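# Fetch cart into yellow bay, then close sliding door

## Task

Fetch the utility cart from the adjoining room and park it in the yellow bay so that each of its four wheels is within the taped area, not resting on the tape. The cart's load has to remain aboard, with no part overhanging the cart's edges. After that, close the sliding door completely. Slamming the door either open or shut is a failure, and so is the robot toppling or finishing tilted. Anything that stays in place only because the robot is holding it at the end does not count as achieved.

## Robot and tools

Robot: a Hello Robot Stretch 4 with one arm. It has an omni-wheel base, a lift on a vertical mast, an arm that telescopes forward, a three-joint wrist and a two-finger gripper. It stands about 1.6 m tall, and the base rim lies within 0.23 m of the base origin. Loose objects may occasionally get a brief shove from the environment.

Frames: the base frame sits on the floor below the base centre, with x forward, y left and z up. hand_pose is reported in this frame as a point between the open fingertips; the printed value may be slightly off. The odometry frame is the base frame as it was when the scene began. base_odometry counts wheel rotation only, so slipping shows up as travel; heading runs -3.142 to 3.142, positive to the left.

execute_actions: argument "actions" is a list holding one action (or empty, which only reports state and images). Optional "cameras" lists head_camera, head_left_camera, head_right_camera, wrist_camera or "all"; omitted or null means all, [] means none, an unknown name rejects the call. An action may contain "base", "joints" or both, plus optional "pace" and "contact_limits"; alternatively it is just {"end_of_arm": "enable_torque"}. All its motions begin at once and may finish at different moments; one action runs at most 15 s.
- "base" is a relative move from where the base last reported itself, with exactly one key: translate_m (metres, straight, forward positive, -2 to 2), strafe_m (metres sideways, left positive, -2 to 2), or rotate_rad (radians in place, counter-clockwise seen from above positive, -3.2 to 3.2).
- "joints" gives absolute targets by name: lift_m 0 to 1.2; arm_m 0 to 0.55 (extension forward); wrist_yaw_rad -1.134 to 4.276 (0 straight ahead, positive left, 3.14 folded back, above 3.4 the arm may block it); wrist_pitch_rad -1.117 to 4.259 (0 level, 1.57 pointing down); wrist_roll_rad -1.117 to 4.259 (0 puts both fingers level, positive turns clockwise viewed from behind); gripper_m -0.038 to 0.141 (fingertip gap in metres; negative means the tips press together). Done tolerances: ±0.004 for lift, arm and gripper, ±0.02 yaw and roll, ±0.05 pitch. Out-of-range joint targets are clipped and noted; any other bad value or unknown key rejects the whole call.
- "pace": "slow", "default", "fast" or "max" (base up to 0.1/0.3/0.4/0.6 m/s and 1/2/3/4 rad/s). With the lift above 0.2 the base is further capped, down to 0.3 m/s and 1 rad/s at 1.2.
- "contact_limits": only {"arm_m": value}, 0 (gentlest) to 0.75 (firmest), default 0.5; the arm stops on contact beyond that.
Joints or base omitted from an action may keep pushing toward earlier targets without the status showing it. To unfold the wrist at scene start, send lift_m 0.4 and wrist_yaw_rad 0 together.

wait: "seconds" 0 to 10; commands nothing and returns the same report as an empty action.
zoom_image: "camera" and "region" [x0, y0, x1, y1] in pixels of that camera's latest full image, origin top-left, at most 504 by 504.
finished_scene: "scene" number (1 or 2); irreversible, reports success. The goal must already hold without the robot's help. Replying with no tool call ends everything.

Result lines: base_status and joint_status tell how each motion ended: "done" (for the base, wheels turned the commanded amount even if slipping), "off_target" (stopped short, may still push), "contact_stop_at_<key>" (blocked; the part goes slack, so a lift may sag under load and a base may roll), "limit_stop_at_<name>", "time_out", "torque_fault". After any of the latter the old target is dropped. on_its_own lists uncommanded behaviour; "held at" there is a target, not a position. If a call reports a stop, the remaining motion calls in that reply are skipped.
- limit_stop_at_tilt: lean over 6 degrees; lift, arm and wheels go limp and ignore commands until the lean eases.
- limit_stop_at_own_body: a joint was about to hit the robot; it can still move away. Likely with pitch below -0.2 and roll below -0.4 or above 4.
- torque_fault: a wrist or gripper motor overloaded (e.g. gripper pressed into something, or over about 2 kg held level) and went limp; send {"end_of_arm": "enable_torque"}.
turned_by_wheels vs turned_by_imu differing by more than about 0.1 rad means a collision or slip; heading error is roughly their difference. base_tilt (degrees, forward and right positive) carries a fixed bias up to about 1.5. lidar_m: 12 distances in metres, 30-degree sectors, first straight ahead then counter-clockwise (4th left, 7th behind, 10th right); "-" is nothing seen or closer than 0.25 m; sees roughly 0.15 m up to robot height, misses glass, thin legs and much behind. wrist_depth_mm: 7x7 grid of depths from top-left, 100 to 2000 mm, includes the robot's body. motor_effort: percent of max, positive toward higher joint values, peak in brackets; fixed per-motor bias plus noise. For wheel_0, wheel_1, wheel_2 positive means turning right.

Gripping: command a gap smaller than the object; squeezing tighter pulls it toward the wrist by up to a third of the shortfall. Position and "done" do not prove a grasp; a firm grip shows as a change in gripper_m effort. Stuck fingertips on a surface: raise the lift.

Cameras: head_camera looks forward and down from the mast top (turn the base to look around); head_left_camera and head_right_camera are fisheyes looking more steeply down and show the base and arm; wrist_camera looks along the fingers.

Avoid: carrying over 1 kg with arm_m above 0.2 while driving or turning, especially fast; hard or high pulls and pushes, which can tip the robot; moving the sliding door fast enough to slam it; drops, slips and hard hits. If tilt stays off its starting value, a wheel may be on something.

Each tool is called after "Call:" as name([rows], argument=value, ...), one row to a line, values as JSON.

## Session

Call:
execute_actions(actions=[])

Scene clock: 0.00 s.
base_odometry: x=+0.000 y=+0.000 heading=+0.000 (m, m, rad; odometry frame)
turned_by_wheels: +0.000 (rad since the last result)
turned_by_imu: +0.000 (rad since the last result)
base_tilt: forward=-0.4 right=+0.2 (deg)
lidar_m: 0.96 0.99 1.30 1.30 1.36 1.08 1.02 1.07 1.41 2.42 1.36 1.01
base_status: not commanded
joint_positions: lift_m=+0.135 arm_m=-0.003 wrist_yaw_rad=+3.221 wrist_pitch_rad=+0.018 wrist_roll_rad=+0.015 gripper_m=+0.057
joint_status: not commanded
motor_effort: lift_m=+18 arm_m=+0 wrist_yaw_rad=-2 wrist_pitch_rad=-5 wrist_roll_rad=+0 gripper_m=+0 wheel_0=+0 wheel_1=+0 wheel_2=+0 (%)
hand_pose: x=-0.1261 y=+0.0643 z=+0.3079 quat_wxyz=(-0.040, -0.009, +0.007, +0.999) (m; base frame)
wrist_depth_mm: - 135 134 1182 1160 1138 1138 / - - 133 1182 1160 1138 1138 / - 109 134 1160 1160 1138 1138 / - 127 144 1182 1160 1160 1138 / 196 1205 1205 1182 1182 1138 1138 / 214 1182 195 1160 193 1138 1118 / 214 809 866 143 866 798 866
pictures: head_camera, head_left_camera, head_right_camera, wrist_camera
Images, in order (width x height): head_camera 420x560, head_left_camera 420x672, head_right_camera 420x672, wrist_camera 616x392.

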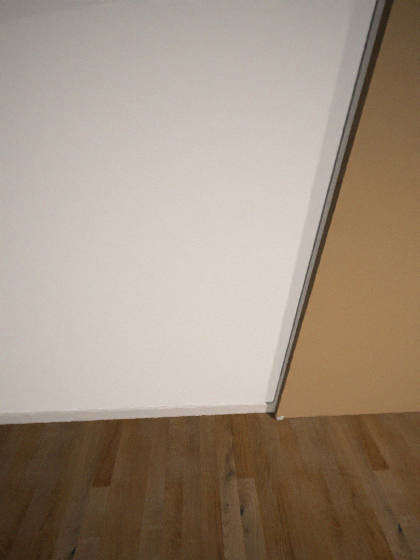

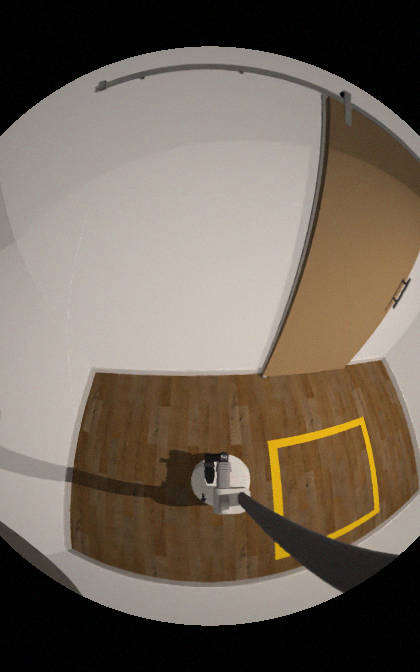

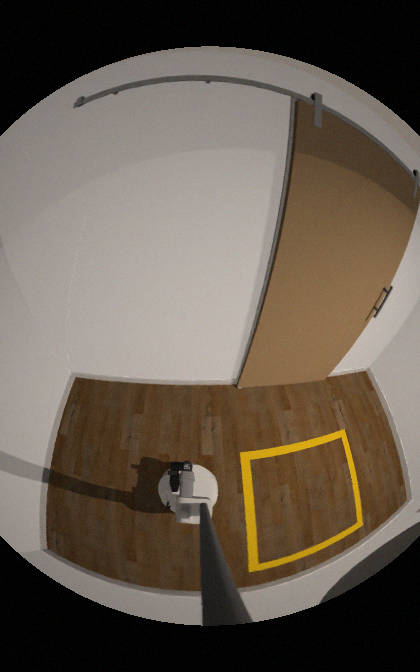

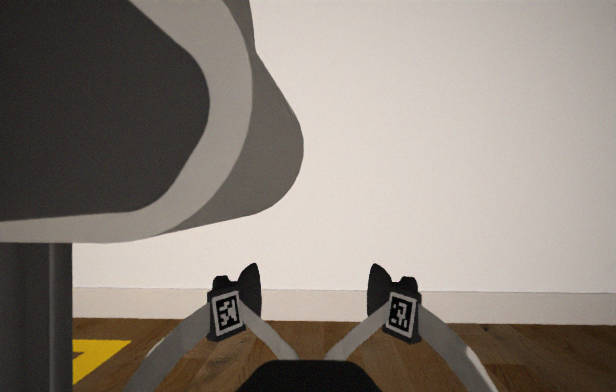

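Call:
execute_actions([
  {"base":{"strafe_m":-0.6},"joints":{"lift_m":0.9,"wrist_yaw_rad":-0.9,"gripper_m":0.08,"arm_m":0.05}},
])

Scene clock: 24.43 s.
base_odometry: x=+0.000 y=-0.600 heading=+0.000 (m, m, rad; odometry frame)
turned_by_wheels: +0.000 (rad since the last result)
turned_by_imu: +0.000 (rad since the last result)
base_tilt: forward=-0.4 right=+0.3 (deg)
lidar_m: 0.93 1.02 1.36 1.89 1.51 1.05 0.99 1.03 1.37 1.80 1.49 0.98
base_status: done
joint_positions: lift_m=+0.900 arm_m=+0.049 wrist_yaw_rad=-0.900 wrist_pitch_rad=+0.018 wrist_roll_rad=+0.015 gripper_m=+0.080
joint_status: all done
motor_effort: lift_m=+22(24) arm_m=+5(5) wrist_yaw_rad=-3(6) wrist_pitch_rad=-9(10) wrist_roll_rad=+0(1) gripper_m=-4(6) wheel_0=+0(9) wheel_1=+1(9) wheel_2=+0(1) (%)
hand_pose: x=+0.3309 y=-0.2803 z=+1.0726 quat_wxyz=(+0.900, +0.011, +0.005, -0.435) (m; base frame)
wrist_depth_mm: 676 798 991 1397 1808 1661 1430 / 676 809 991 1397 1808 1618 1464 / 676 809 991 1397 1756 1661 1430 / 676 809 1008 1397 1808 1661 1464 / 683 809 960 1430 1808 1618 1464 / 676 820 199 1430 199 1618 1430 / 683 768 976 143 1808 1618 1464
pictures: head_camera, head_left_camera, head_right_camera, wrist_camera
Images, in order (width x height): head_camera 420x560, head_left_camera 420x672, head_right_camera 420x672, wrist_camera 616x392.

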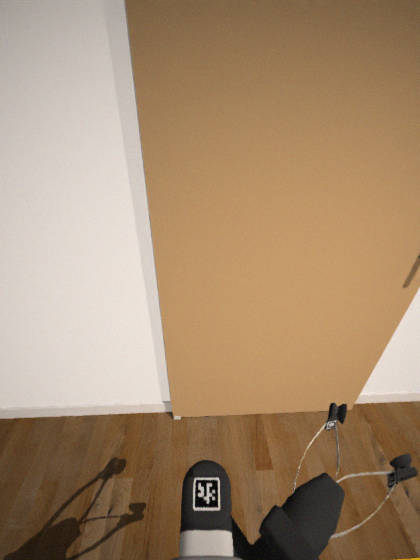

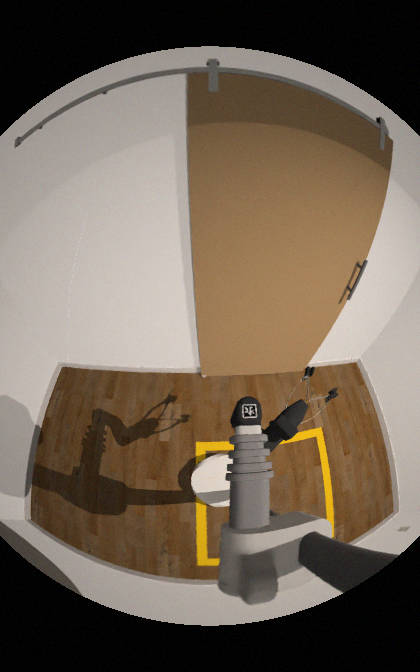

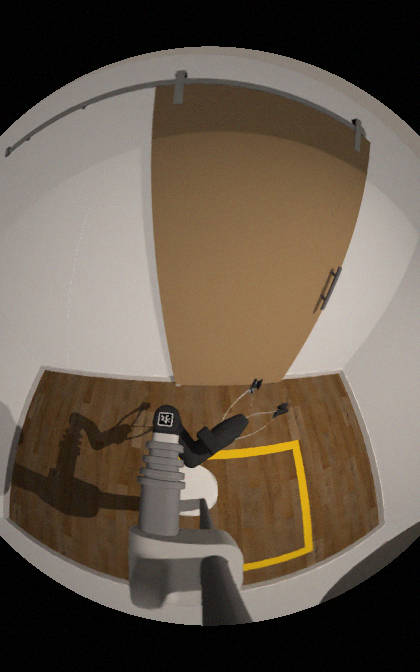

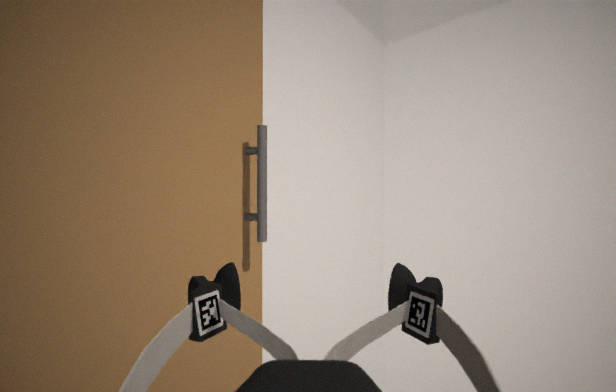

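Call:
execute_actions([
  {"base":{"strafe_m":-0.33},"joints":{"lift_m":0.97,"wrist_yaw_rad":-1.1,"arm_m":0.45}},
], cameras=["wrist_camera","head_camera","head_right_camera"])

Scene clock: 46.37 s.
base_odometry: x=+0.000 y=-0.930 heading=+0.000 (m, m, rad; odometry frame)
turned_by_wheels: +0.000 (rad since the last result)
turned_by_imu: +0.000 (rad since the last result)
base_tilt: forward=-0.3 right=+0.2 (deg)
lidar_m: 0.94 0.97 1.38 2.23 1.48 1.03 0.98 1.01 1.33 1.47 1.51 1.01
base_status: done
joint_positions: lift_m=+0.970 arm_m=+0.449 wrist_yaw_rad=-1.100 wrist_pitch_rad=+0.018 wrist_roll_rad=+0.015 gripper_m=+0.080
joint_status: all done
motor_effort: lift_m=+21(24) arm_m=+6(6) wrist_yaw_rad=-3(6) wrist_pitch_rad=-7(5) wrist_roll_rad=+0(0) gripper_m=-2(0) wheel_0=-1(9) wheel_1=+1(10) wheel_2=+0(0) (%)
hand_pose: x=+0.6730 y=-0.2967 z=+1.1427 quat_wxyz=(+0.853, +0.011, +0.004, -0.523) (m; base frame)
wrist_depth_mm: 387 480 732 1078 1397 1281 1160 / 387 484 732 1078 1397 1281 1182 / 387 484 741 1078 1397 1281 1160 / 387 480 732 1098 1397 1255 1182 / 389 484 585 1078 1397 1281 1182 / 389 484 198 1098 199 1255 1182 / 389 452 699 143 1397 1229 1182
pictures: head_camera, head_right_camera, wrist_camera
Images, in order (width x height): head_camera 420x560, head_right_camera 420x672, wrist_camera 616x392.

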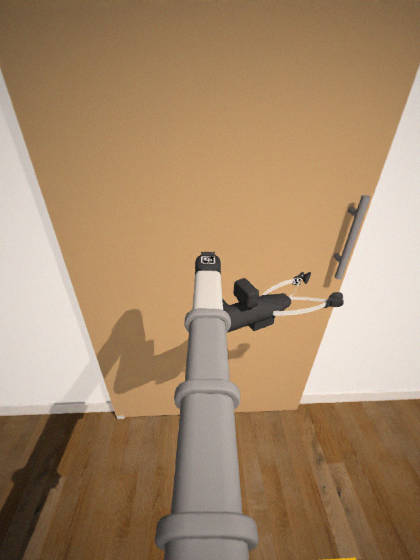

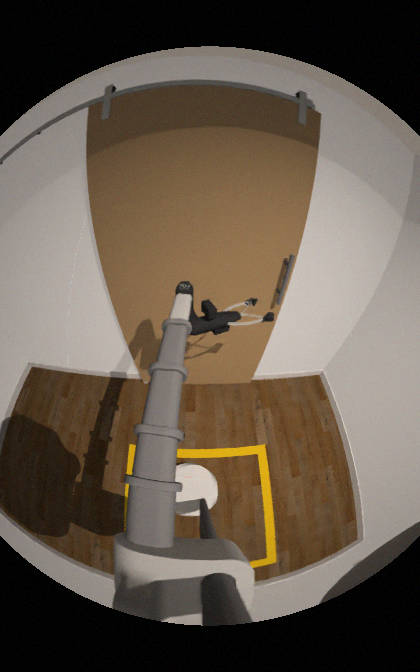

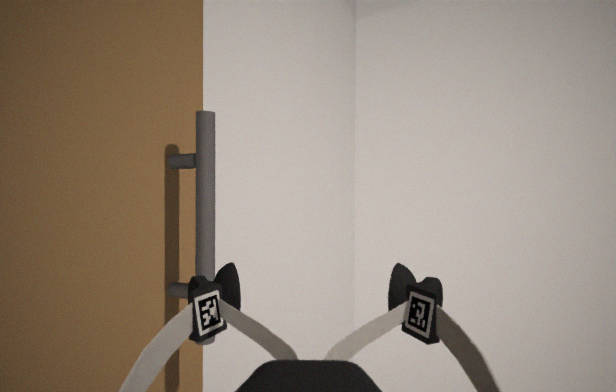

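Call:
execute_actions([
  {"base":{"translate_m":0.1},"joints":{"arm_m":0.54},"pace":"slow"},
], cameras=["wrist_camera"])

Call:
execute_actions([
  {"base":{"strafe_m":-0.1},"pace":"slow"},
], cameras=["wrist_camera","head_camera"])

Scene clock: 57.13 s.
base_odometry: x=+0.100 y=-0.930 heading=+0.000 (m, m, rad; odometry frame)
turned_by_wheels: +0.000 (rad since the last result)
turned_by_imu: -0.002 (rad since the last result)
base_tilt: forward=-0.3 right=+0.2 (deg)
lidar_m: 0.85 0.87 1.24 2.23 1.64 1.14 1.07 1.10 1.48 1.46 1.38 0.90
base_status: done
joint_positions: lift_m=+0.970 arm_m=+0.539 wrist_yaw_rad=-1.100 wrist_pitch_rad=+0.018 wrist_roll_rad=+0.015 gripper_m=+0.080
joint_status: all done
motor_effort: lift_m=+21(21) arm_m=+6(6) wrist_yaw_rad=-2(3) wrist_pitch_rad=-6(6) wrist_roll_rad=+0(1) gripper_m=-3(4) wheel_0=+1(5) wheel_1=+3(5) wheel_2=-1(7) (%)
hand_pose: x=+0.7629 y=-0.2967 z=+1.1427 quat_wxyz=(+0.852, +0.011, +0.004, -0.523) (m; base frame)
wrist_depth_mm: 204 254 336 496 1205 1281 1160 / 204 253 336 466 1205 1255 1160 / 204 255 336 433 1229 1281 1182 / 204 256 338 436 1229 1255 1160 / 205 255 322 439 1229 1255 1160 / 206 255 199 439 199 1229 1160 / 206 238 324 143 1229 1255 1182
pictures: wrist_camera
Images, in order (width x height): wrist_camera 616x392.

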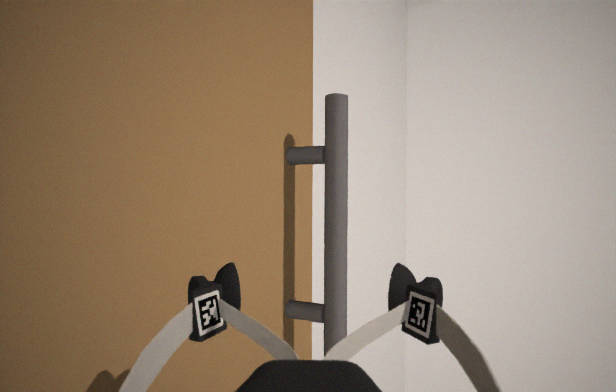

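Scene clock: 59.27 s.
base_odometry: x=+0.100 y=-1.030 heading=+0.000 (m, m, rad; odometry frame)
turned_by_wheels: +0.000 (rad since the last result)
turned_by_imu: +0.000 (rad since the last result)
base_tilt: forward=-0.4 right=+0.2 (deg)
lidar_m: 0.85 0.87 1.23 2.33 1.63 1.15 1.07 1.11 1.44 1.37 1.38 0.90
base_status: done
joint_positions: lift_m=+0.970 arm_m=+0.539 wrist_yaw_rad=-1.100 wrist_pitch_rad=+0.018 wrist_roll_rad=+0.015 gripper_m=+0.080
joint_status: not commanded
motor_effort: lift_m=+21(21) arm_m=+6(5) wrist_yaw_rad=-3(3) wrist_pitch_rad=-5(7) wrist_roll_rad=+0(0) gripper_m=+0(3) wheel_0=+2(6) wheel_1=-2(7) wheel_2=+0(0) (%)
hand_pose: x=+0.7629 y=-0.2967 z=+1.1427 quat_wxyz=(+0.852, +0.011, +0.004, -0.523) (m; base frame)
wrist_depth_mm: 208 259 342 640 1229 1182 1060 / 208 259 343 640 1229 1182 1060 / 208 259 343 640 1205 1160 1060 / 209 260 343 647 1229 1160 1078 / 210 260 330 654 1229 1182 1078 / 209 260 199 647 199 1138 1078 / 211 244 332 143 1255 1138 1098
pictures: head_camera, wrist_camera
Images, in order (width x height): head_camera 420x560, wrist_camera 616x392.

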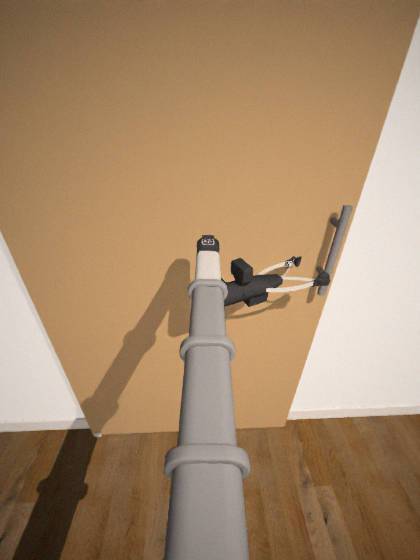

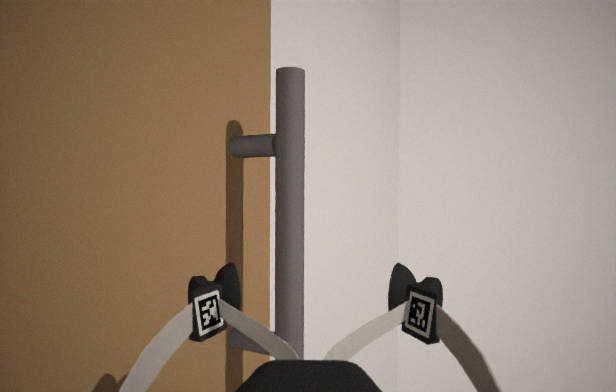

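Call:
execute_actions([
  {"base":{"strafe_m":-0.1},"joints":{"arm_m":0.51,"lift_m":1.0},"pace":"slow"},
], cameras=["wrist_camera"])

Scene clock: 65.80 s.
base_odometry: x=+0.100 y=-1.130 heading=+0.000 (m, m, rad; odometry frame)
turned_by_wheels: +0.000 (rad since the last result)
turned_by_imu: -0.001 (rad since the last result)
base_tilt: forward=-0.3 right=+0.2 (deg)
lidar_m: 0.86 0.87 1.25 2.43 1.59 1.14 1.07 1.11 1.34 1.27 1.31 0.87
base_status: done
joint_positions: lift_m=+1.000 arm_m=+0.511 wrist_yaw_rad=-1.100 wrist_pitch_rad=+0.018 wrist_roll_rad=+0.015 gripper_m=+0.080
joint_status: all done
motor_effort: lift_m=+22(26) arm_m=-5(7) wrist_yaw_rad=-3(2) wrist_pitch_rad=-7(8) wrist_roll_rad=+0(0) gripper_m=-3(3) wheel_0=+1(5) wheel_1=-4(7) wheel_2=+0(0) (%)
hand_pose: x=+0.7348 y=-0.2967 z=+1.1726 quat_wxyz=(+0.852, +0.011, +0.004, -0.523) (m; base frame)
wrist_depth_mm: 239 297 484 723 1138 1078 1008 / 240 289 488 723 1160 1078 991 / 240 281 488 715 1160 1078 991 / 241 281 488 723 1160 1060 1008 / 241 290 466 723 1138 1078 1008 / 241 290 198 723 199 1060 991 / 241 272 469 143 1138 1060 1008
pictures: wrist_camera
Images, in order (width x height): wrist_camera 616x392.

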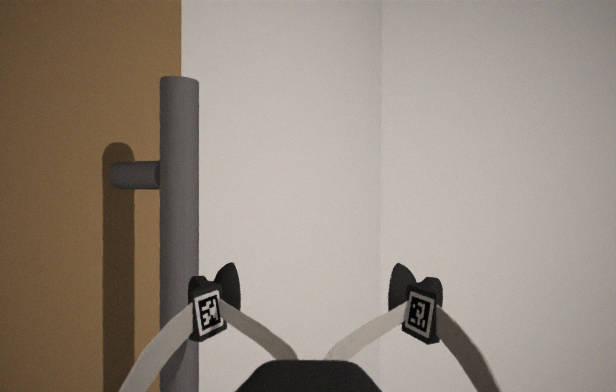

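Call:
execute_actions([
  {"base":{"strafe_m":0.06},"pace":"slow"},
], cameras=[])

Call:
execute_actions([
  {"base":{"translate_m":0.045},"joints":{"arm_m":0.545},"pace":"slow"},
], cameras=["wrist_camera","head_camera"])

Scene clock: 72.90 s.
base_odometry: x=+0.100 y=-1.070 heading=+0.000 (m, m, rad; odometry frame)
turned_by_wheels: +0.000 (rad since the last result)
turned_by_imu: -0.002 (rad since the last result)
base_tilt: forward=-0.3 right=+0.2 (deg)
lidar_m: 0.85 0.88 1.25 2.37 1.61 1.14 1.06 1.11 1.41 1.33 1.38 0.86
base_status: done
joint_positions: lift_m=+1.000 arm_m=+0.511 wrist_yaw_rad=-1.100 wrist_pitch_rad=+0.018 wrist_roll_rad=+0.015 gripper_m=+0.080
joint_status: not commanded
motor_effort: lift_m=+23(22) arm_m=-5(5) wrist_yaw_rad=-2(3) wrist_pitch_rad=-9(8) wrist_roll_rad=+0(0) gripper_m=-4(0) wheel_0=-1(6) wheel_1=+2(4) wheel_2=+0(0) (%)
hand_pose: x=+0.7348 y=-0.2967 z=+1.1726 quat_wxyz=(+0.852, +0.011, +0.004, -0.523) (m; base frame)
wrist_depth_mm: 237 294 389 715 1205 1118 1042 / 237 296 375 715 1229 1138 1060 / 238 296 345 715 1205 1118 1060 / 237 297 327 723 1205 1118 1042 / 238 297 345 723 1229 1138 1042 / 238 297 199 715 199 1118 1042 / 239 278 314 143 1205 1118 1042
pictures: none
No camera images: the call's "cameras" was empty. Leave "cameras" out to get every camera's image.

Scene clock: 74.53 s.
base_odometry: x=+0.145 y=-1.070 heading=+0.000 (m, m, rad; odometry frame)
turned_by_wheels: +0.000 (rad since the last result)
turned_by_imu: +0.000 (rad since the last result)
base_tilt: forward=-0.4 right=+0.2 (deg)
lidar_m: 0.80 0.83 1.19 2.37 1.69 1.18 1.11 1.16 1.41 1.32 1.31 0.84
base_status: done
joint_positions: lift_m=+1.000 arm_m=+0.544 wrist_yaw_rad=-1.100 wrist_pitch_rad=+0.018 wrist_roll_rad=+0.015 gripper_m=+0.080
joint_status: all done
motor_effort: lift_m=+22(23) arm_m=+6(6) wrist_yaw_rad=-3(3) wrist_pitch_rad=-8(7) wrist_roll_rad=+0(0) gripper_m=+0(3) wheel_0=+1(6) wheel_1=+3(4) wheel_2=-3(7) (%)
hand_pose: x=+0.7679 y=-0.2967 z=+1.1726 quat_wxyz=(+0.852, +0.011, +0.004, -0.523) (m; base frame)
wrist_depth_mm: 162 202 266 525 1008 1118 1042 / 163 202 267 347 1025 1138 1042 / 163 203 268 330 1008 1118 1042 / 163 203 268 283 1025 1138 1042 / 163 204 258 330 1025 1138 1042 / 163 203 199 332 199 1118 1060 / 163 190 258 143 1042 1118 1042
pictures: head_camera, wrist_camera
Images, in order (width x height): head_camera 420x560, wrist_camera 616x392.

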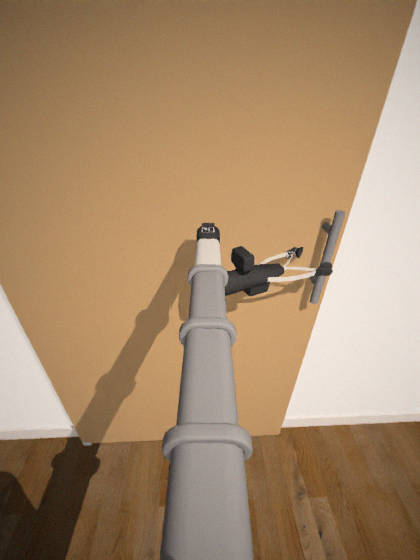

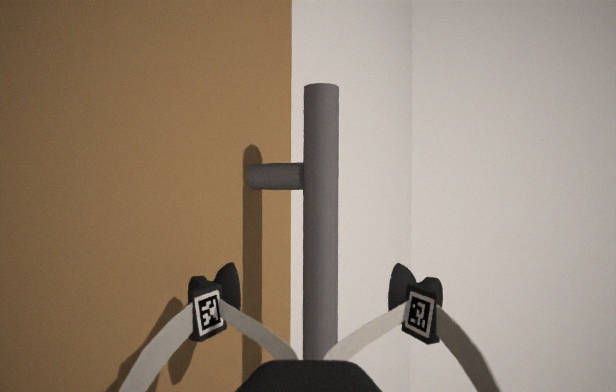

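Call:
execute_actions([
  {"base":{"translate_m":0.035},"joints":{"gripper_m":0.055},"pace":"slow"},
], cameras=[])

Call:
execute_actions([
  {"base":{"strafe_m":-0.07},"pace":"slow"},
], cameras=["wrist_camera"])

Scene clock: 83.43 s.
base_odometry: x=+0.180 y=-1.070 heading=+0.000 (m, m, rad; odometry frame)
turned_by_wheels: +0.000 (rad since the last result)
turned_by_imu: -0.001 (rad since the last result)
base_tilt: forward=-0.3 right=+0.2 (deg)
lidar_m: 0.77 0.79 1.14 2.38 1.72 1.23 1.15 1.18 1.40 1.33 1.25 0.80
base_status: done
joint_positions: lift_m=+1.000 arm_m=+0.544 wrist_yaw_rad=-1.105 wrist_pitch_rad=+0.018 wrist_roll_rad=+0.015 gripper_m=+0.055
joint_status: all done
motor_effort: lift_m=+23(22) arm_m=+6(6) wrist_yaw_rad=+11(11) wrist_pitch_rad=-6(7) wrist_roll_rad=+0(1) gripper_m=-1(5) wheel_0=+3(4) wheel_1=+2(5) wheel_2=-4(8) (%)
hand_pose: x=+0.7664 y=-0.2970 z=+1.1726 quat_wxyz=(+0.851, +0.011, +0.004, -0.525) (m; base frame)
wrist_depth_mm: 131 162 216 320 878 1118 1042 / 131 163 216 300 891 1118 1042 / 131 163 216 282 878 1138 1042 / 131 163 216 281 878 1138 1042 / 131 164 217 301 904 1138 1042 / 131 163 190 303 193 1138 1042 / 131 153 218 148 917 1118 1042
pictures: none
No camera images: the call's "cameras" was empty. Leave "cameras" out to get every camera's image.

Scene clock: 85.27 s.
base_odometry: x=+0.180 y=-1.140 heading=+0.000 (m, m, rad; odometry frame)
turned_by_wheels: +0.000 (rad since the last result)
turned_by_imu: +0.000 (rad since the last result)
base_tilt: forward=-0.5 right=+0.1 (deg)
lidar_m: 0.78 0.80 1.15 2.45 1.75 1.22 1.15 1.18 1.34 1.25 1.27 0.78
base_status: done
joint_positions: lift_m=+1.000 arm_m=+0.544 wrist_yaw_rad=-1.104 wrist_pitch_rad=+0.018 wrist_roll_rad=+0.015 gripper_m=+0.055
joint_status: not commanded
motor_effort: lift_m=+23(22) arm_m=+6(6) wrist_yaw_rad=+11(12) wrist_pitch_rad=-7(8) wrist_roll_rad=+0(0) gripper_m=+1(3) wheel_0=+1(6) wheel_1=-2(4) wheel_2=+0(3) (%)
hand_pose: x=+0.7665 y=-0.2970 z=+1.1726 quat_wxyz=(+0.851, +0.011, +0.004, -0.525) (m; base frame)
wrist_depth_mm: 134 167 220 433 891 1060 976 / 134 167 220 199 891 1060 991 / 134 167 216 200 904 1078 991 / 134 167 213 200 904 1078 991 / 134 167 222 200 904 1078 976 / 135 167 195 195 193 1078 991 / 135 157 213 147 931 1042 991
pictures: wrist_camera
Images, in order (width x height): wrist_camera 616x392.

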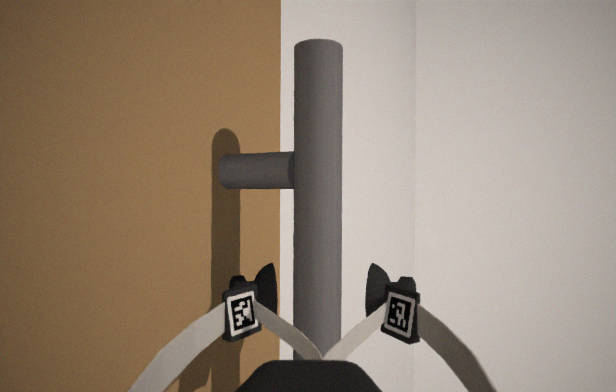

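Centred at 0.20; a bit more, then grip and pull.

Call:
execute_actions([
  {"base":{"strafe_m":-0.03},"pace":"slow"},
], cameras=[])

Call:
execute_actions([
  {"joints":{"gripper_m":-0.038}},
], cameras=["wrist_camera"])

Call:
execute_actions([
  {"base":{"strafe_m":0.15},"pace":"slow"},
], cameras=["wrist_camera","head_camera"])

Scene clock: 93.23 s.
base_odometry: x=+0.180 y=-1.170 heading=+0.000 (m, m, rad; odometry frame)
turned_by_wheels: +0.000 (rad since the last result)
turned_by_imu: -0.001 (rad since the last result)
base_tilt: forward=-0.3 right=+0.2 (deg)
lidar_m: 0.77 0.80 1.13 2.48 1.72 1.20 1.15 1.18 1.30 1.22 1.28 0.76
base_status: done
joint_positions: lift_m=+1.000 arm_m=+0.544 wrist_yaw_rad=-1.105 wrist_pitch_rad=+0.018 wrist_roll_rad=+0.015 gripper_m=+0.055
joint_status: not commanded
motor_effort: lift_m=+22(22) arm_m=+6(6) wrist_yaw_rad=+12(11) wrist_pitch_rad=-8(7) wrist_roll_rad=+0(1) gripper_m=-1(1) wheel_0=+6(6) wheel_1=+0(6) wheel_2=+0(0) (%)
hand_pose: x=+0.7665 y=-0.2970 z=+1.1726 quat_wxyz=(+0.851, +0.011, +0.004, -0.525) (m; base frame)
wrist_depth_mm: 135 167 222 436 904 1025 960 / 135 168 223 170 891 1042 960 / 135 169 204 170 904 1025 946 / 135 169 204 170 904 1042 960 / 135 169 224 170 917 1042 960 / 136 169 195 170 193 1042 960 / 136 158 224 147 917 1025 960
pictures: none
No camera images: the call's "cameras" was empty. Leave "cameras" out to get every camera's image.

Scene clock: 94.83 s.
base_odometry: x=+0.180 y=-1.170 heading=+0.000 (m, m, rad; odometry frame)
turned_by_wheels: +0.000 (rad since the last result)
turned_by_imu: -0.001 (rad since the last result)
base_tilt: forward=-0.4 right=+0.3 (deg)
lidar_m: 0.77 0.79 1.14 2.48 1.72 1.21 1.15 1.19 1.29 1.22 1.25 0.77
base_status: not commanded
joint_positions: lift_m=+1.000 arm_m=+0.544 wrist_yaw_rad=-1.096 wrist_pitch_rad=+0.018 wrist_roll_rad=+0.015 gripper_m=-0.037
joint_status: all done
on_its_own: wrist_yaw_rad is at rest, and its effort (-14) is outside its rest range (-13 to +13)
motor_effort: lift_m=+22(22) arm_m=+4(6) wrist_yaw_rad=-14(18) wrist_pitch_rad=-7(10) wrist_roll_rad=+0(0) gripper_m=-17(15) wheel_0=+0(5) wheel_1=+0(0) wheel_2=+1(1) (%)
hand_pose: x=+0.7693 y=-0.2965 z=+1.1726 quat_wxyz=(+0.853, +0.011, +0.004, -0.521) (m; base frame)
wrist_depth_mm: 131 163 214 375 854 1042 946 / 131 163 215 167 854 1025 946 / 131 163 198 167 854 1042 946 / 131 163 197 167 866 1042 960 / 131 163 216 168 854 1025 960 / 131 163 182 168 182 1025 960 / 132 148 207 164 788 1008 960
pictures: wrist_camera
Images, in order (width x height): wrist_camera 616x392.

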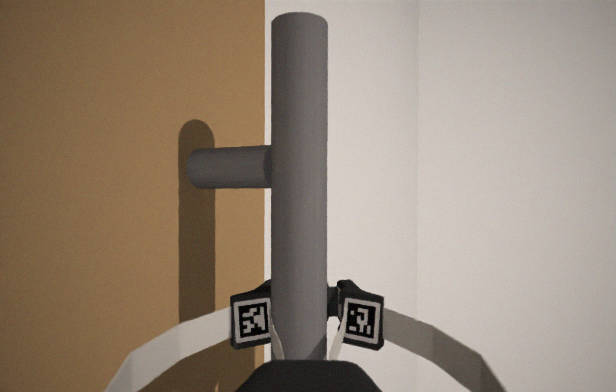

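Scene clock: 97.47 s.
base_odometry: x=+0.180 y=-1.020 heading=+0.000 (m, m, rad; odometry frame)
turned_by_wheels: +0.000 (rad since the last result)
turned_by_imu: -0.003 (rad since the last result)
base_tilt: forward=-0.4 right=+0.2 (deg)
lidar_m: 0.76 0.79 1.12 2.33 1.75 1.23 1.15 1.20 1.47 1.37 1.27 0.76
base_status: done
joint_positions: lift_m=+1.000 arm_m=+0.545 wrist_yaw_rad=-1.099 wrist_pitch_rad=+0.018 wrist_roll_rad=+0.015 gripper_m=-0.037
joint_status: not commanded
motor_effort: lift_m=+23(22) arm_m=+3(4) wrist_yaw_rad=-4(29) wrist_pitch_rad=-10(6) wrist_roll_rad=+1(0) gripper_m=-22(23) wheel_0=-4(19) wheel_1=+2(7) wheel_2=-1(2) (%)
hand_pose: x=+0.7686 y=-0.2967 z=+1.1726 quat_wxyz=(+0.853, +0.011, +0.004, -0.522) (m; base frame)
wrist_depth_mm: 125 156 206 253 842 1182 1078 / 125 156 207 171 854 1182 1078 / 126 156 195 171 854 1160 1078 / 126 156 195 171 854 1182 1078 / 126 157 208 171 866 1160 1098 / 126 157 183 172 183 1160 1098 / 126 142 199 164 768 1138 1078
pictures: head_camera, wrist_camera
Images, in order (width x height): head_camera 420x560, wrist_camera 616x392.

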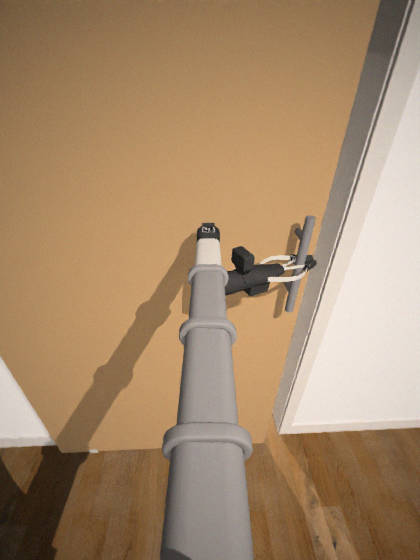

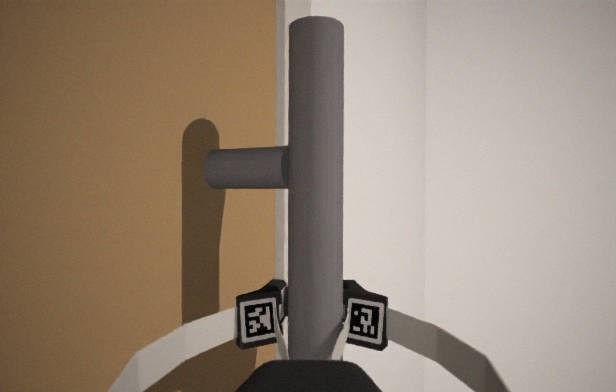

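Excellent. Continue.

Call:
execute_actions([
  {"base":{"strafe_m":0.5},"pace":"slow"},
], cameras=["head_camera"])

Call:
execute_actions([
  {"base":{"strafe_m":0.25},"pace":"slow"},
])

Scene clock: 107.57 s.
base_odometry: x=+0.180 y=-0.520 heading=-0.002 (m, m, rad; odometry frame)
turned_by_wheels: -0.001 (rad since the last result)
turned_by_imu: -0.012 (rad since the last result)
base_tilt: forward=-0.4 right=+0.3 (deg)
lidar_m: 0.73 0.77 1.01 1.83 1.79 1.27 1.19 1.21 1.62 1.88 1.23 0.75
base_status: done
joint_positions: lift_m=+1.000 arm_m=+0.545 wrist_yaw_rad=-1.113 wrist_pitch_rad=+0.018 wrist_roll_rad=+0.015 gripper_m=-0.038
joint_status: not commanded
on_its_own: wrist_yaw_rad is at rest, and its effort (+36) is outside its rest range (-13 to +13)
motor_effort: lift_m=+22(22) arm_m=+2(3) wrist_yaw_rad=+36(37) wrist_pitch_rad=-8(8) wrist_roll_rad=+0(1) gripper_m=-17(24) wheel_0=-9(17) wheel_1=+0(7) wheel_2=-8(11) (%)
hand_pose: x=+0.7645 y=-0.2974 z=+1.1725 quat_wxyz=(+0.849, +0.011, +0.004, -0.528) (m; base frame)
wrist_depth_mm: 109 132 177 236 820 1618 1537 / 109 132 178 235 820 1618 1499 / 109 133 178 179 820 1661 1537 / 109 133 179 179 820 1661 1499 / 108 133 179 236 820 1661 1537 / 108 133 171 182 176 1618 1499 / 108 129 171 165 809 155 1499
pictures: head_camera
Images, in order (width x height): head_camera 420x560.

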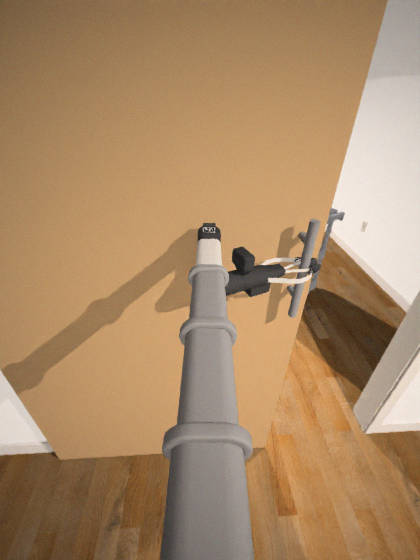

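Scene clock: 111.20 s.
base_odometry: x=+0.181 y=-0.270 heading=-0.003 (m, m, rad; odometry frame)
turned_by_wheels: -0.001 (rad since the last result)
turned_by_imu: -0.086 (rad since the last result)
base_tilt: forward=-0.6 right=+0.3 (deg)
lidar_m: 0.71 0.73 0.91 1.61 1.63 1.34 1.21 1.21 1.53 2.09 1.38 0.74
base_status: done
joint_positions: lift_m=+1.000 arm_m=+0.544 wrist_yaw_rad=-1.110 wrist_pitch_rad=+0.020 wrist_roll_rad=+0.015 gripper_m=-0.038
joint_status: not commanded
on_its_own: wrist_yaw_rad is at rest, and its effort (+28) is outside its rest range (-13 to +13)
motor_effort: lift_m=+22(22) arm_m=+6(6) wrist_yaw_rad=+28(50) wrist_pitch_rad=-11(13) wrist_roll_rad=+0(0) gripper_m=-16(20) wheel_0=-1(18) wheel_1=+5(7) wheel_2=-16(17) (%)
hand_pose: x=+0.7647 y=-0.2972 z=+1.1721 quat_wxyz=(+0.850, +0.012, +0.004, -0.527) (m; base frame)
wrist_depth_mm: 104 125 175 244 1336 1808 1661 / 104 125 175 244 1336 1808 1708 / 104 126 176 175 1366 1756 1661 / 105 126 176 176 1397 1863 1661 / 105 126 176 247 1397 1808 1708 / 105 126 167 184 176 1756 1708 / 105 121 167 165 1008 156 1661
pictures: head_camera, head_left_camera, head_right_camera, wrist_camera
Images, in order (width x height): head_camera 420x560, head_left_camera 420x672, head_right_camera 420x672, wrist_camera 616x392.

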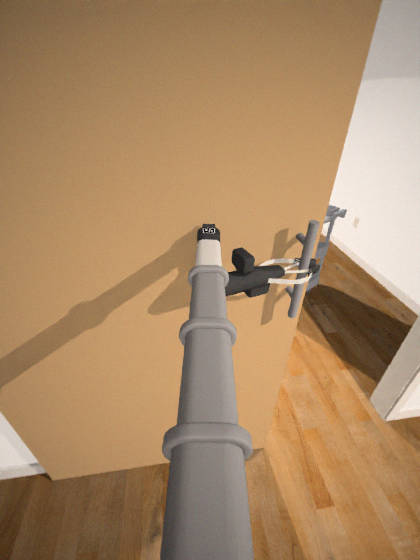

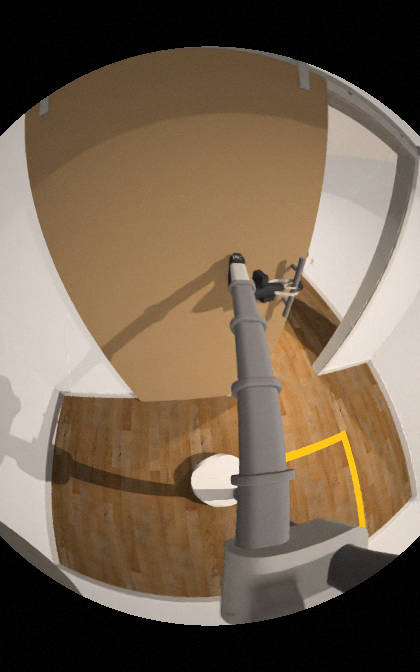

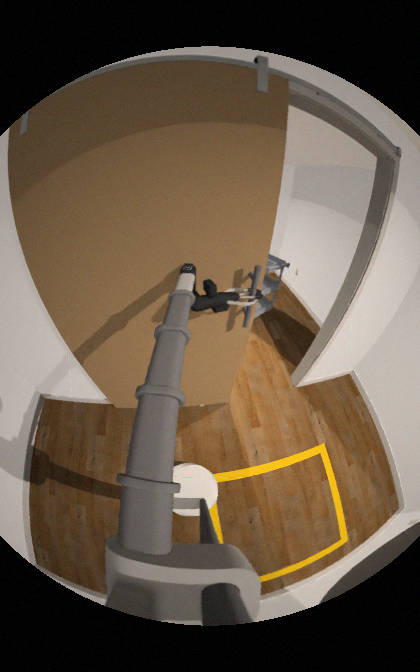

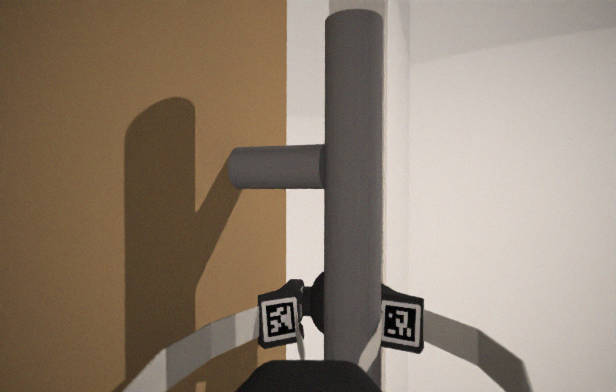

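Call:
execute_actions([
  {"base":{"strafe_m":0.2},"joints":{"arm_m":0.5},"pace":"slow"},
], cameras=["head_camera","head_right_camera"])

Scene clock: 118.67 s.
base_odometry: x=+0.181 y=-0.071 heading=-0.003 (m, m, rad; odometry frame)
turned_by_wheels: -0.001 (rad since the last result)
turned_by_imu: -0.019 (rad since the last result)
base_tilt: forward=-0.3 right=+0.2 (deg)
lidar_m: 0.67 0.69 0.85 1.42 1.44 1.39 1.25 1.27 1.56 2.28 1.54 0.71
base_status: done
joint_positions: lift_m=+1.000 arm_m=+0.501 wrist_yaw_rad=-1.106 wrist_pitch_rad=+0.018 wrist_roll_rad=+0.015 gripper_m=-0.037
joint_status: all done
on_its_own: wrist_yaw_rad is at rest, and its effort (+15) is outside its rest range (-13 to +13)
motor_effort: lift_m=+22(22) arm_m=-4(7) wrist_yaw_rad=+15(28) wrist_pitch_rad=-7(15) wrist_roll_rad=+0(0) gripper_m=-17(23) wheel_0=-7(19) wheel_1=+1(5) wheel_2=-3(14) (%)
hand_pose: x=+0.7227 y=-0.2970 z=+1.1726 quat_wxyz=(+0.851, +0.011, +0.004, -0.525) (m; base frame)
wrist_depth_mm: 108 135 190 1205 1576 1921 1863 / 109 135 190 175 1576 1983 1921 / 109 136 181 174 1618 1983 1863 / 109 136 182 174 1618 1983 1863 / 109 136 192 174 1618 1921 1863 / 109 136 176 174 179 1983 1808 / 109 129 182 165 1618 154 1863
pictures: head_camera, head_right_camera
Images, in order (width x height): head_camera 420x560, head_right_camera 420x672.

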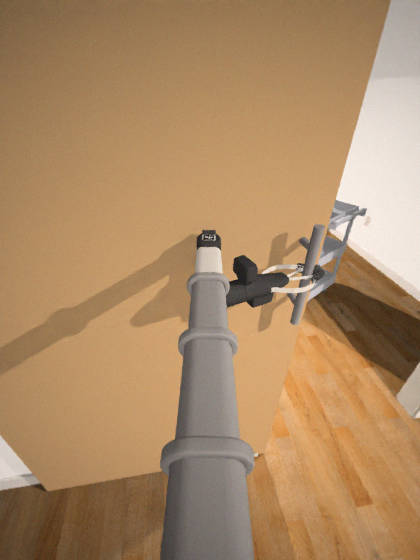

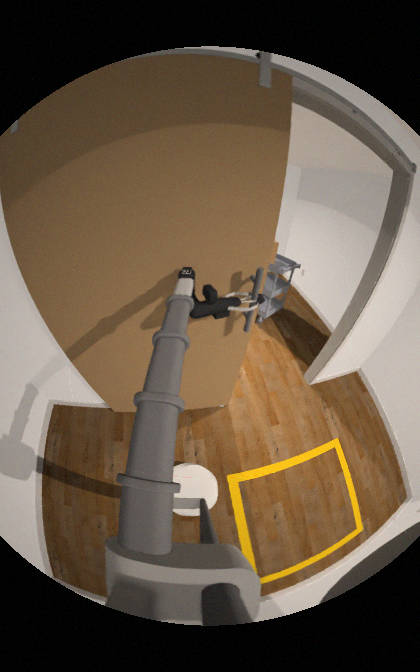

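Call:
execute_actions([
  {"base":{"strafe_m":0.15},"joints":{"arm_m":0.47},"pace":"slow"},
], cameras=["head_camera","head_right_camera"])

Scene clock: 125.53 s.
torque_fault: wrist_yaw_rad switched itself off since the last result.
base_odometry: x=+0.182 y=+0.079 heading=-0.004 (m, m, rad; odometry frame)
turned_by_wheels: -0.001 (rad since the last result)
turned_by_imu: -0.233 (rad since the last result)
base_tilt: forward=-0.6 right=+0.4 (deg)
lidar_m: 0.60 0.60 0.66 1.11 1.25 1.38 1.34 1.33 1.45 2.23 1.75 0.73
base_status: done
joint_positions: lift_m=+1.000 arm_m=+0.469 wrist_yaw_rad=-0.921 wrist_pitch_rad=+0.018 wrist_roll_rad=+0.015 gripper_m=-0.037
joint_status: all done
on_its_own: wrist_yaw_rad is off since a torque_fault, until you send "end_of_arm": "enable_torque" (your -1.100 is given up)
motor_effort: lift_m=+21(22) arm_m=+5(9) wrist_yaw_rad=-2(100) wrist_pitch_rad=-8(10) wrist_roll_rad=-1(2) gripper_m=-19(31) wheel_0=-1(27) wheel_1=+7(11) wheel_2=-13(13) (%)
hand_pose: x=+0.7449 y=-0.2826 z=+1.1727 quat_wxyz=(+0.896, +0.011, +0.005, -0.444) (m; base frame)
wrist_depth_mm: 109 140 202 165 - - 1921 / 109 140 203 164 - - 1921 / 110 141 180 165 - - 1921 / 110 141 180 165 - 1983 1863 / 110 141 204 165 - - 1921 / 110 141 180 166 183 - 1921 / 110 130 192 161 1863 1983 1921
pictures: head_camera, head_right_camera
Images, in order (width x height): head_camera 420x560, head_right_camera 420x672.

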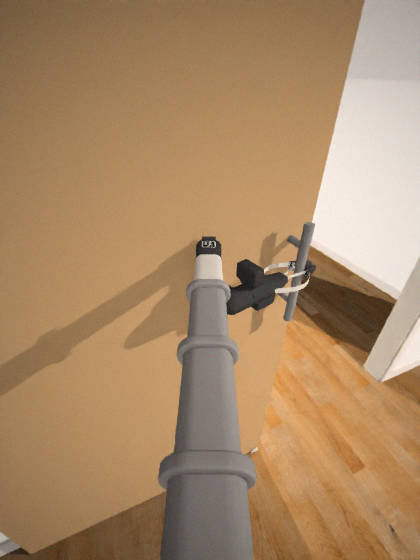

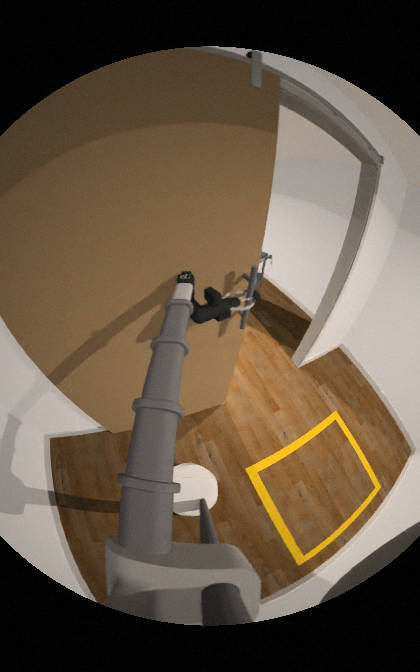

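Hit the door stop. Fully open.

Call:
execute_actions([
  {"end_of_arm":"enable_torque"},
], cameras=[])

Call:
execute_actions([
  {"joints":{"gripper_m":0.07}},
], cameras=[])

Call:
execute_actions([
  {"base":{"strafe_m":0.08},"pace":"slow"},
], cameras=[])

Call:
execute_actions([
  {"joints":{"arm_m":0.0}},
], cameras=[])

Call:
execute_actions([
  {"base":{"rotate_rad":0.1},"joints":{"wrist_yaw_rad":0.0,"lift_m":0.674}},
])

Scene clock: 133.70 s.
base_odometry: x=+0.182 y=+0.079 heading=-0.004 (m, m, rad; odometry frame)
turned_by_wheels: +0.000 (rad since the last result)
turned_by_imu: -0.001 (rad since the last result)
base_tilt: forward=-0.6 right=+0.4 (deg)
lidar_m: 0.61 0.60 0.67 1.11 1.24 1.40 1.35 1.31 1.47 2.24 1.75 0.73
base_status: not commanded
joint_positions: lift_m=+1.000 arm_m=+0.469 wrist_yaw_rad=-0.921 wrist_pitch_rad=+0.018 wrist_roll_rad=+0.015 gripper_m=-0.037
joint_status: not commanded
end_of_arm: enable_torque: each motor that was off is on again
on_its_own: wrist_yaw_rad is held at -0.921, not at your -1.100, since a torque_fault
motor_effort: lift_m=+21(21) arm_m=+5(5) wrist_yaw_rad=-3(2) wrist_pitch_rad=-7(7) wrist_roll_rad=-1(1) gripper_m=-20(17) wheel_0=-1(1) wheel_1=+7(7) wheel_2=-13(13) (%)
hand_pose: x=+0.7449 y=-0.2826 z=+1.1727 quat_wxyz=(+0.896, +0.011, +0.005, -0.444) (m; base frame)
wrist_depth_mm: 109 140 202 165 - - 1921 / 109 141 202 165 - - 1921 / 109 141 180 165 - 1983 1921 / 110 141 180 165 - - 1921 / 110 141 204 165 - - 1921 / 110 141 179 165 183 - 1921 / 110 130 192 161 1863 1983 1921
pictures: none
No camera images: the call's "cameras" was empty. Leave "cameras" out to get every camera's image.

Scene clock: 135.47 s.
base_odometry: x=+0.182 y=+0.079 heading=-0.004 (m, m, rad; odometry frame)
turned_by_wheels: +0.000 (rad since the last result)
turned_by_imu: -0.001 (rad since the last result)
base_tilt: forward=-0.6 right=+0.4 (deg)
lidar_m: 0.61 0.59 0.66 1.11 1.26 1.40 1.34 1.33 1.46 2.22 1.76 0.72
base_status: not commanded
joint_positions: lift_m=+1.000 arm_m=+0.469 wrist_yaw_rad=-0.925 wrist_pitch_rad=+0.018 wrist_roll_rad=+0.015 gripper_m=+0.070
joint_status: all done
on_its_own: wrist_yaw_rad is held at -0.921, not at your -1.100, since a torque_fault
motor_effort: lift_m=+21(21) arm_m=+5(5) wrist_yaw_rad=+11(11) wrist_pitch_rad=-6(9) wrist_roll_rad=-1(1) gripper_m=-1(19) wheel_0=-1(1) wheel_1=+7(7) wheel_2=-13(13) (%)
hand_pose: x=+0.7437 y=-0.2830 z=+1.1727 quat_wxyz=(+0.895, +0.011, +0.005, -0.446) (m; base frame)
wrist_depth_mm: 110 142 206 1229 - 1983 1921 / 110 142 206 164 - - 1921 / 110 142 182 164 - 1983 1921 / 111 142 182 164 - - 1921 / 111 142 207 164 - - 1983 / 111 143 184 164 194 - 1921 / 111 131 195 146 - - 1983
pictures: none
No camera images: the call's "cameras" was empty. Leave "cameras" out to get every camera's image.

Scene clock: 137.40 s.
base_odometry: x=+0.182 y=+0.159 heading=-0.005 (m, m, rad; odometry frame)
turned_by_wheels: -0.001 (rad since the last result)
turned_by_imu: -0.129 (rad since the last result)
base_tilt: forward=-0.7 right=+0.2 (deg)
lidar_m: 0.60 0.55 0.60 0.91 1.21 1.28 1.44 1.36 1.45 1.97 2.40 0.75
base_status: done
joint_positions: lift_m=+1.000 arm_m=+0.469 wrist_yaw_rad=-0.917 wrist_pitch_rad=+0.019 wrist_roll_rad=+0.015 gripper_m=+0.070
joint_status: not commanded
on_its_own: wrist_yaw_rad is held at -0.921, not at your -1.100, since a torque_fault; wrist_yaw_rad is at rest, and its effort (-14) is outside its rest range (-13 to +13)
motor_effort: lift_m=+21(21) arm_m=+5(6) wrist_yaw_rad=-14(12) wrist_pitch_rad=-8(13) wrist_roll_rad=+0(1) gripper_m=-3(4) wheel_0=-2(2) wheel_1=+4(11) wheel_2=-13(14) (%)
hand_pose: x=+0.7461 y=-0.2821 z=+1.1725 quat_wxyz=(+0.897, +0.011, +0.005, -0.443) (m; base frame)
wrist_depth_mm: 132 182 247 1205 - - 1983 / 132 182 230 1205 - - 1983 / 132 180 176 1205 - - - / 132 178 174 1205 - - 1983 / 133 182 231 1205 - - 1983 / 132 173 176 1205 193 - 1983 / 132 164 231 145 - - 1983
pictures: none
No camera images: the call's "cameras" was empty. Leave "cameras" out to get every camera's image.

Scene clock: 139.87 s.
torque_fault: wrist_yaw_rad switched itself off since the last result.
base_odometry: x=+0.182 y=+0.159 heading=-0.004 (m, m, rad; odometry frame)
turned_by_wheels: +0.001 (rad since the last result)
turned_by_imu: +0.033 (rad since the last result)
base_tilt: forward=-0.4 right=+0.3 (deg)
lidar_m: 0.60 0.57 0.60 0.94 1.21 1.26 1.40 1.37 1.45 2.04 2.16 0.74
base_status: not commanded
joint_positions: lift_m=+1.000 arm_m=+0.001 wrist_yaw_rad=-0.592 wrist_pitch_rad=+0.018 wrist_roll_rad=+0.015 gripper_m=+0.070
joint_status: all done
on_its_own: wrist_yaw_rad is off since a torque_fault, until you send "end_of_arm": "enable_torque" (your -1.100 is given up)
motor_effort: lift_m=+18(21) arm_m=-6(17) wrist_yaw_rad=-2(100) wrist_pitch_rad=-7(27) wrist_roll_rad=-1(8) gripper_m=-4(20) wheel_0=+1(7) wheel_1=+1(4) wheel_2=+1(21) (%)
hand_pose: x=+0.3624 y=-0.2336 z=+1.1729 quat_wxyz=(+0.956, +0.010, +0.007, -0.292) (m; base frame)
wrist_depth_mm: 449 549 - - 1863 - 1983 / 449 554 - - 1863 - 1983 / 449 530 - - 1863 - 1983 / 449 517 - - 1863 - 1983 / 452 525 - - 1863 - 1983 / 449 521 196 - 193 - 1983 / 449 500 - 143 1921 - -
pictures: none
No camera images: the call's "cameras" was empty. Leave "cameras" out to get every camera's image.

Scene clock: 142.23 s.
base_odometry: x=+0.182 y=+0.159 heading=+0.096 (m, m, rad; odometry frame)
turned_by_wheels: +0.100 (rad since the last result)
turned_by_imu: +0.100 (rad since the last result)
base_tilt: forward=-0.4 right=+0.2 (deg)
lidar_m: 0.59 0.55 0.63 1.07 1.21 1.33 1.37 1.36 1.51 2.30 1.68 0.72
base_status: done
joint_positions: lift_m=+0.674 arm_m=+0.001 wrist_yaw_rad=-0.592 wrist_pitch_rad=+0.018 wrist_roll_rad=+0.015 gripper_m=+0.070
joint_status: wrist_yaw_rad torque_fault (moved +0.000 of +0.592); the others done
on_its_own: wrist_yaw_rad is off since a torque_fault, until you send "end_of_arm": "enable_torque" (your +0.000 is given up)
motor_effort: lift_m=+13(17) arm_m=-5(5) wrist_yaw_rad=-2(0) wrist_pitch_rad=-5(9) wrist_roll_rad=-1(1) gripper_m=-5(4) wheel_0=+0(3) wheel_1=-1(7) wheel_2=-1(6) (%)
hand_pose: x=+0.3624 y=-0.2336 z=+0.8473 quat_wxyz=(+0.956, +0.010, +0.007, -0.292) (m; base frame)
wrist_depth_mm: 413 496 591 - 1576 - 1983 / 413 496 597 - 1576 - - / 413 496 621 - 1576 - 1983 / 413 496 615 - 1576 - 1983 / 415 496 621 - 1576 - 1983 / 415 496 196 - 193 - - / 415 459 621 143 1537 1863 1983
pictures: head_camera, head_left_camera, head_right_camera, wrist_camera
Images, in order (width x height): head_camera 420x560, head_left_camera 420x672, head_right_camera 420x672, wrist_camera 616x392.

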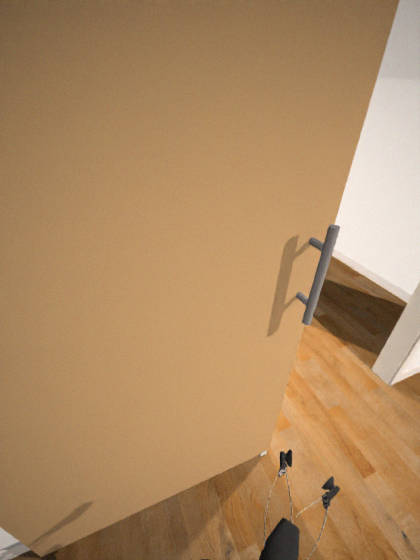

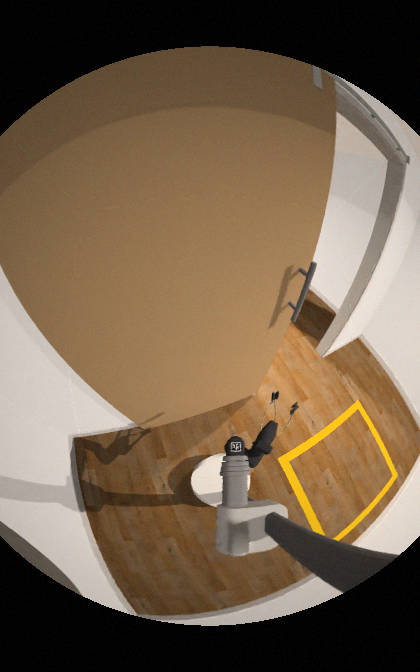

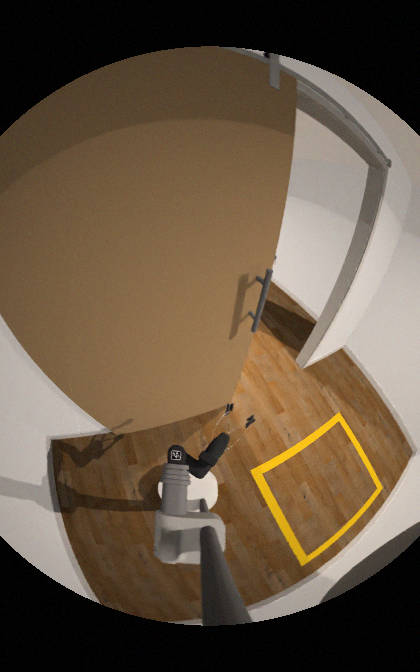

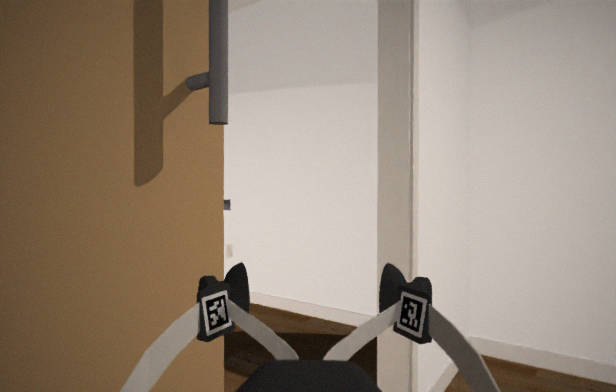

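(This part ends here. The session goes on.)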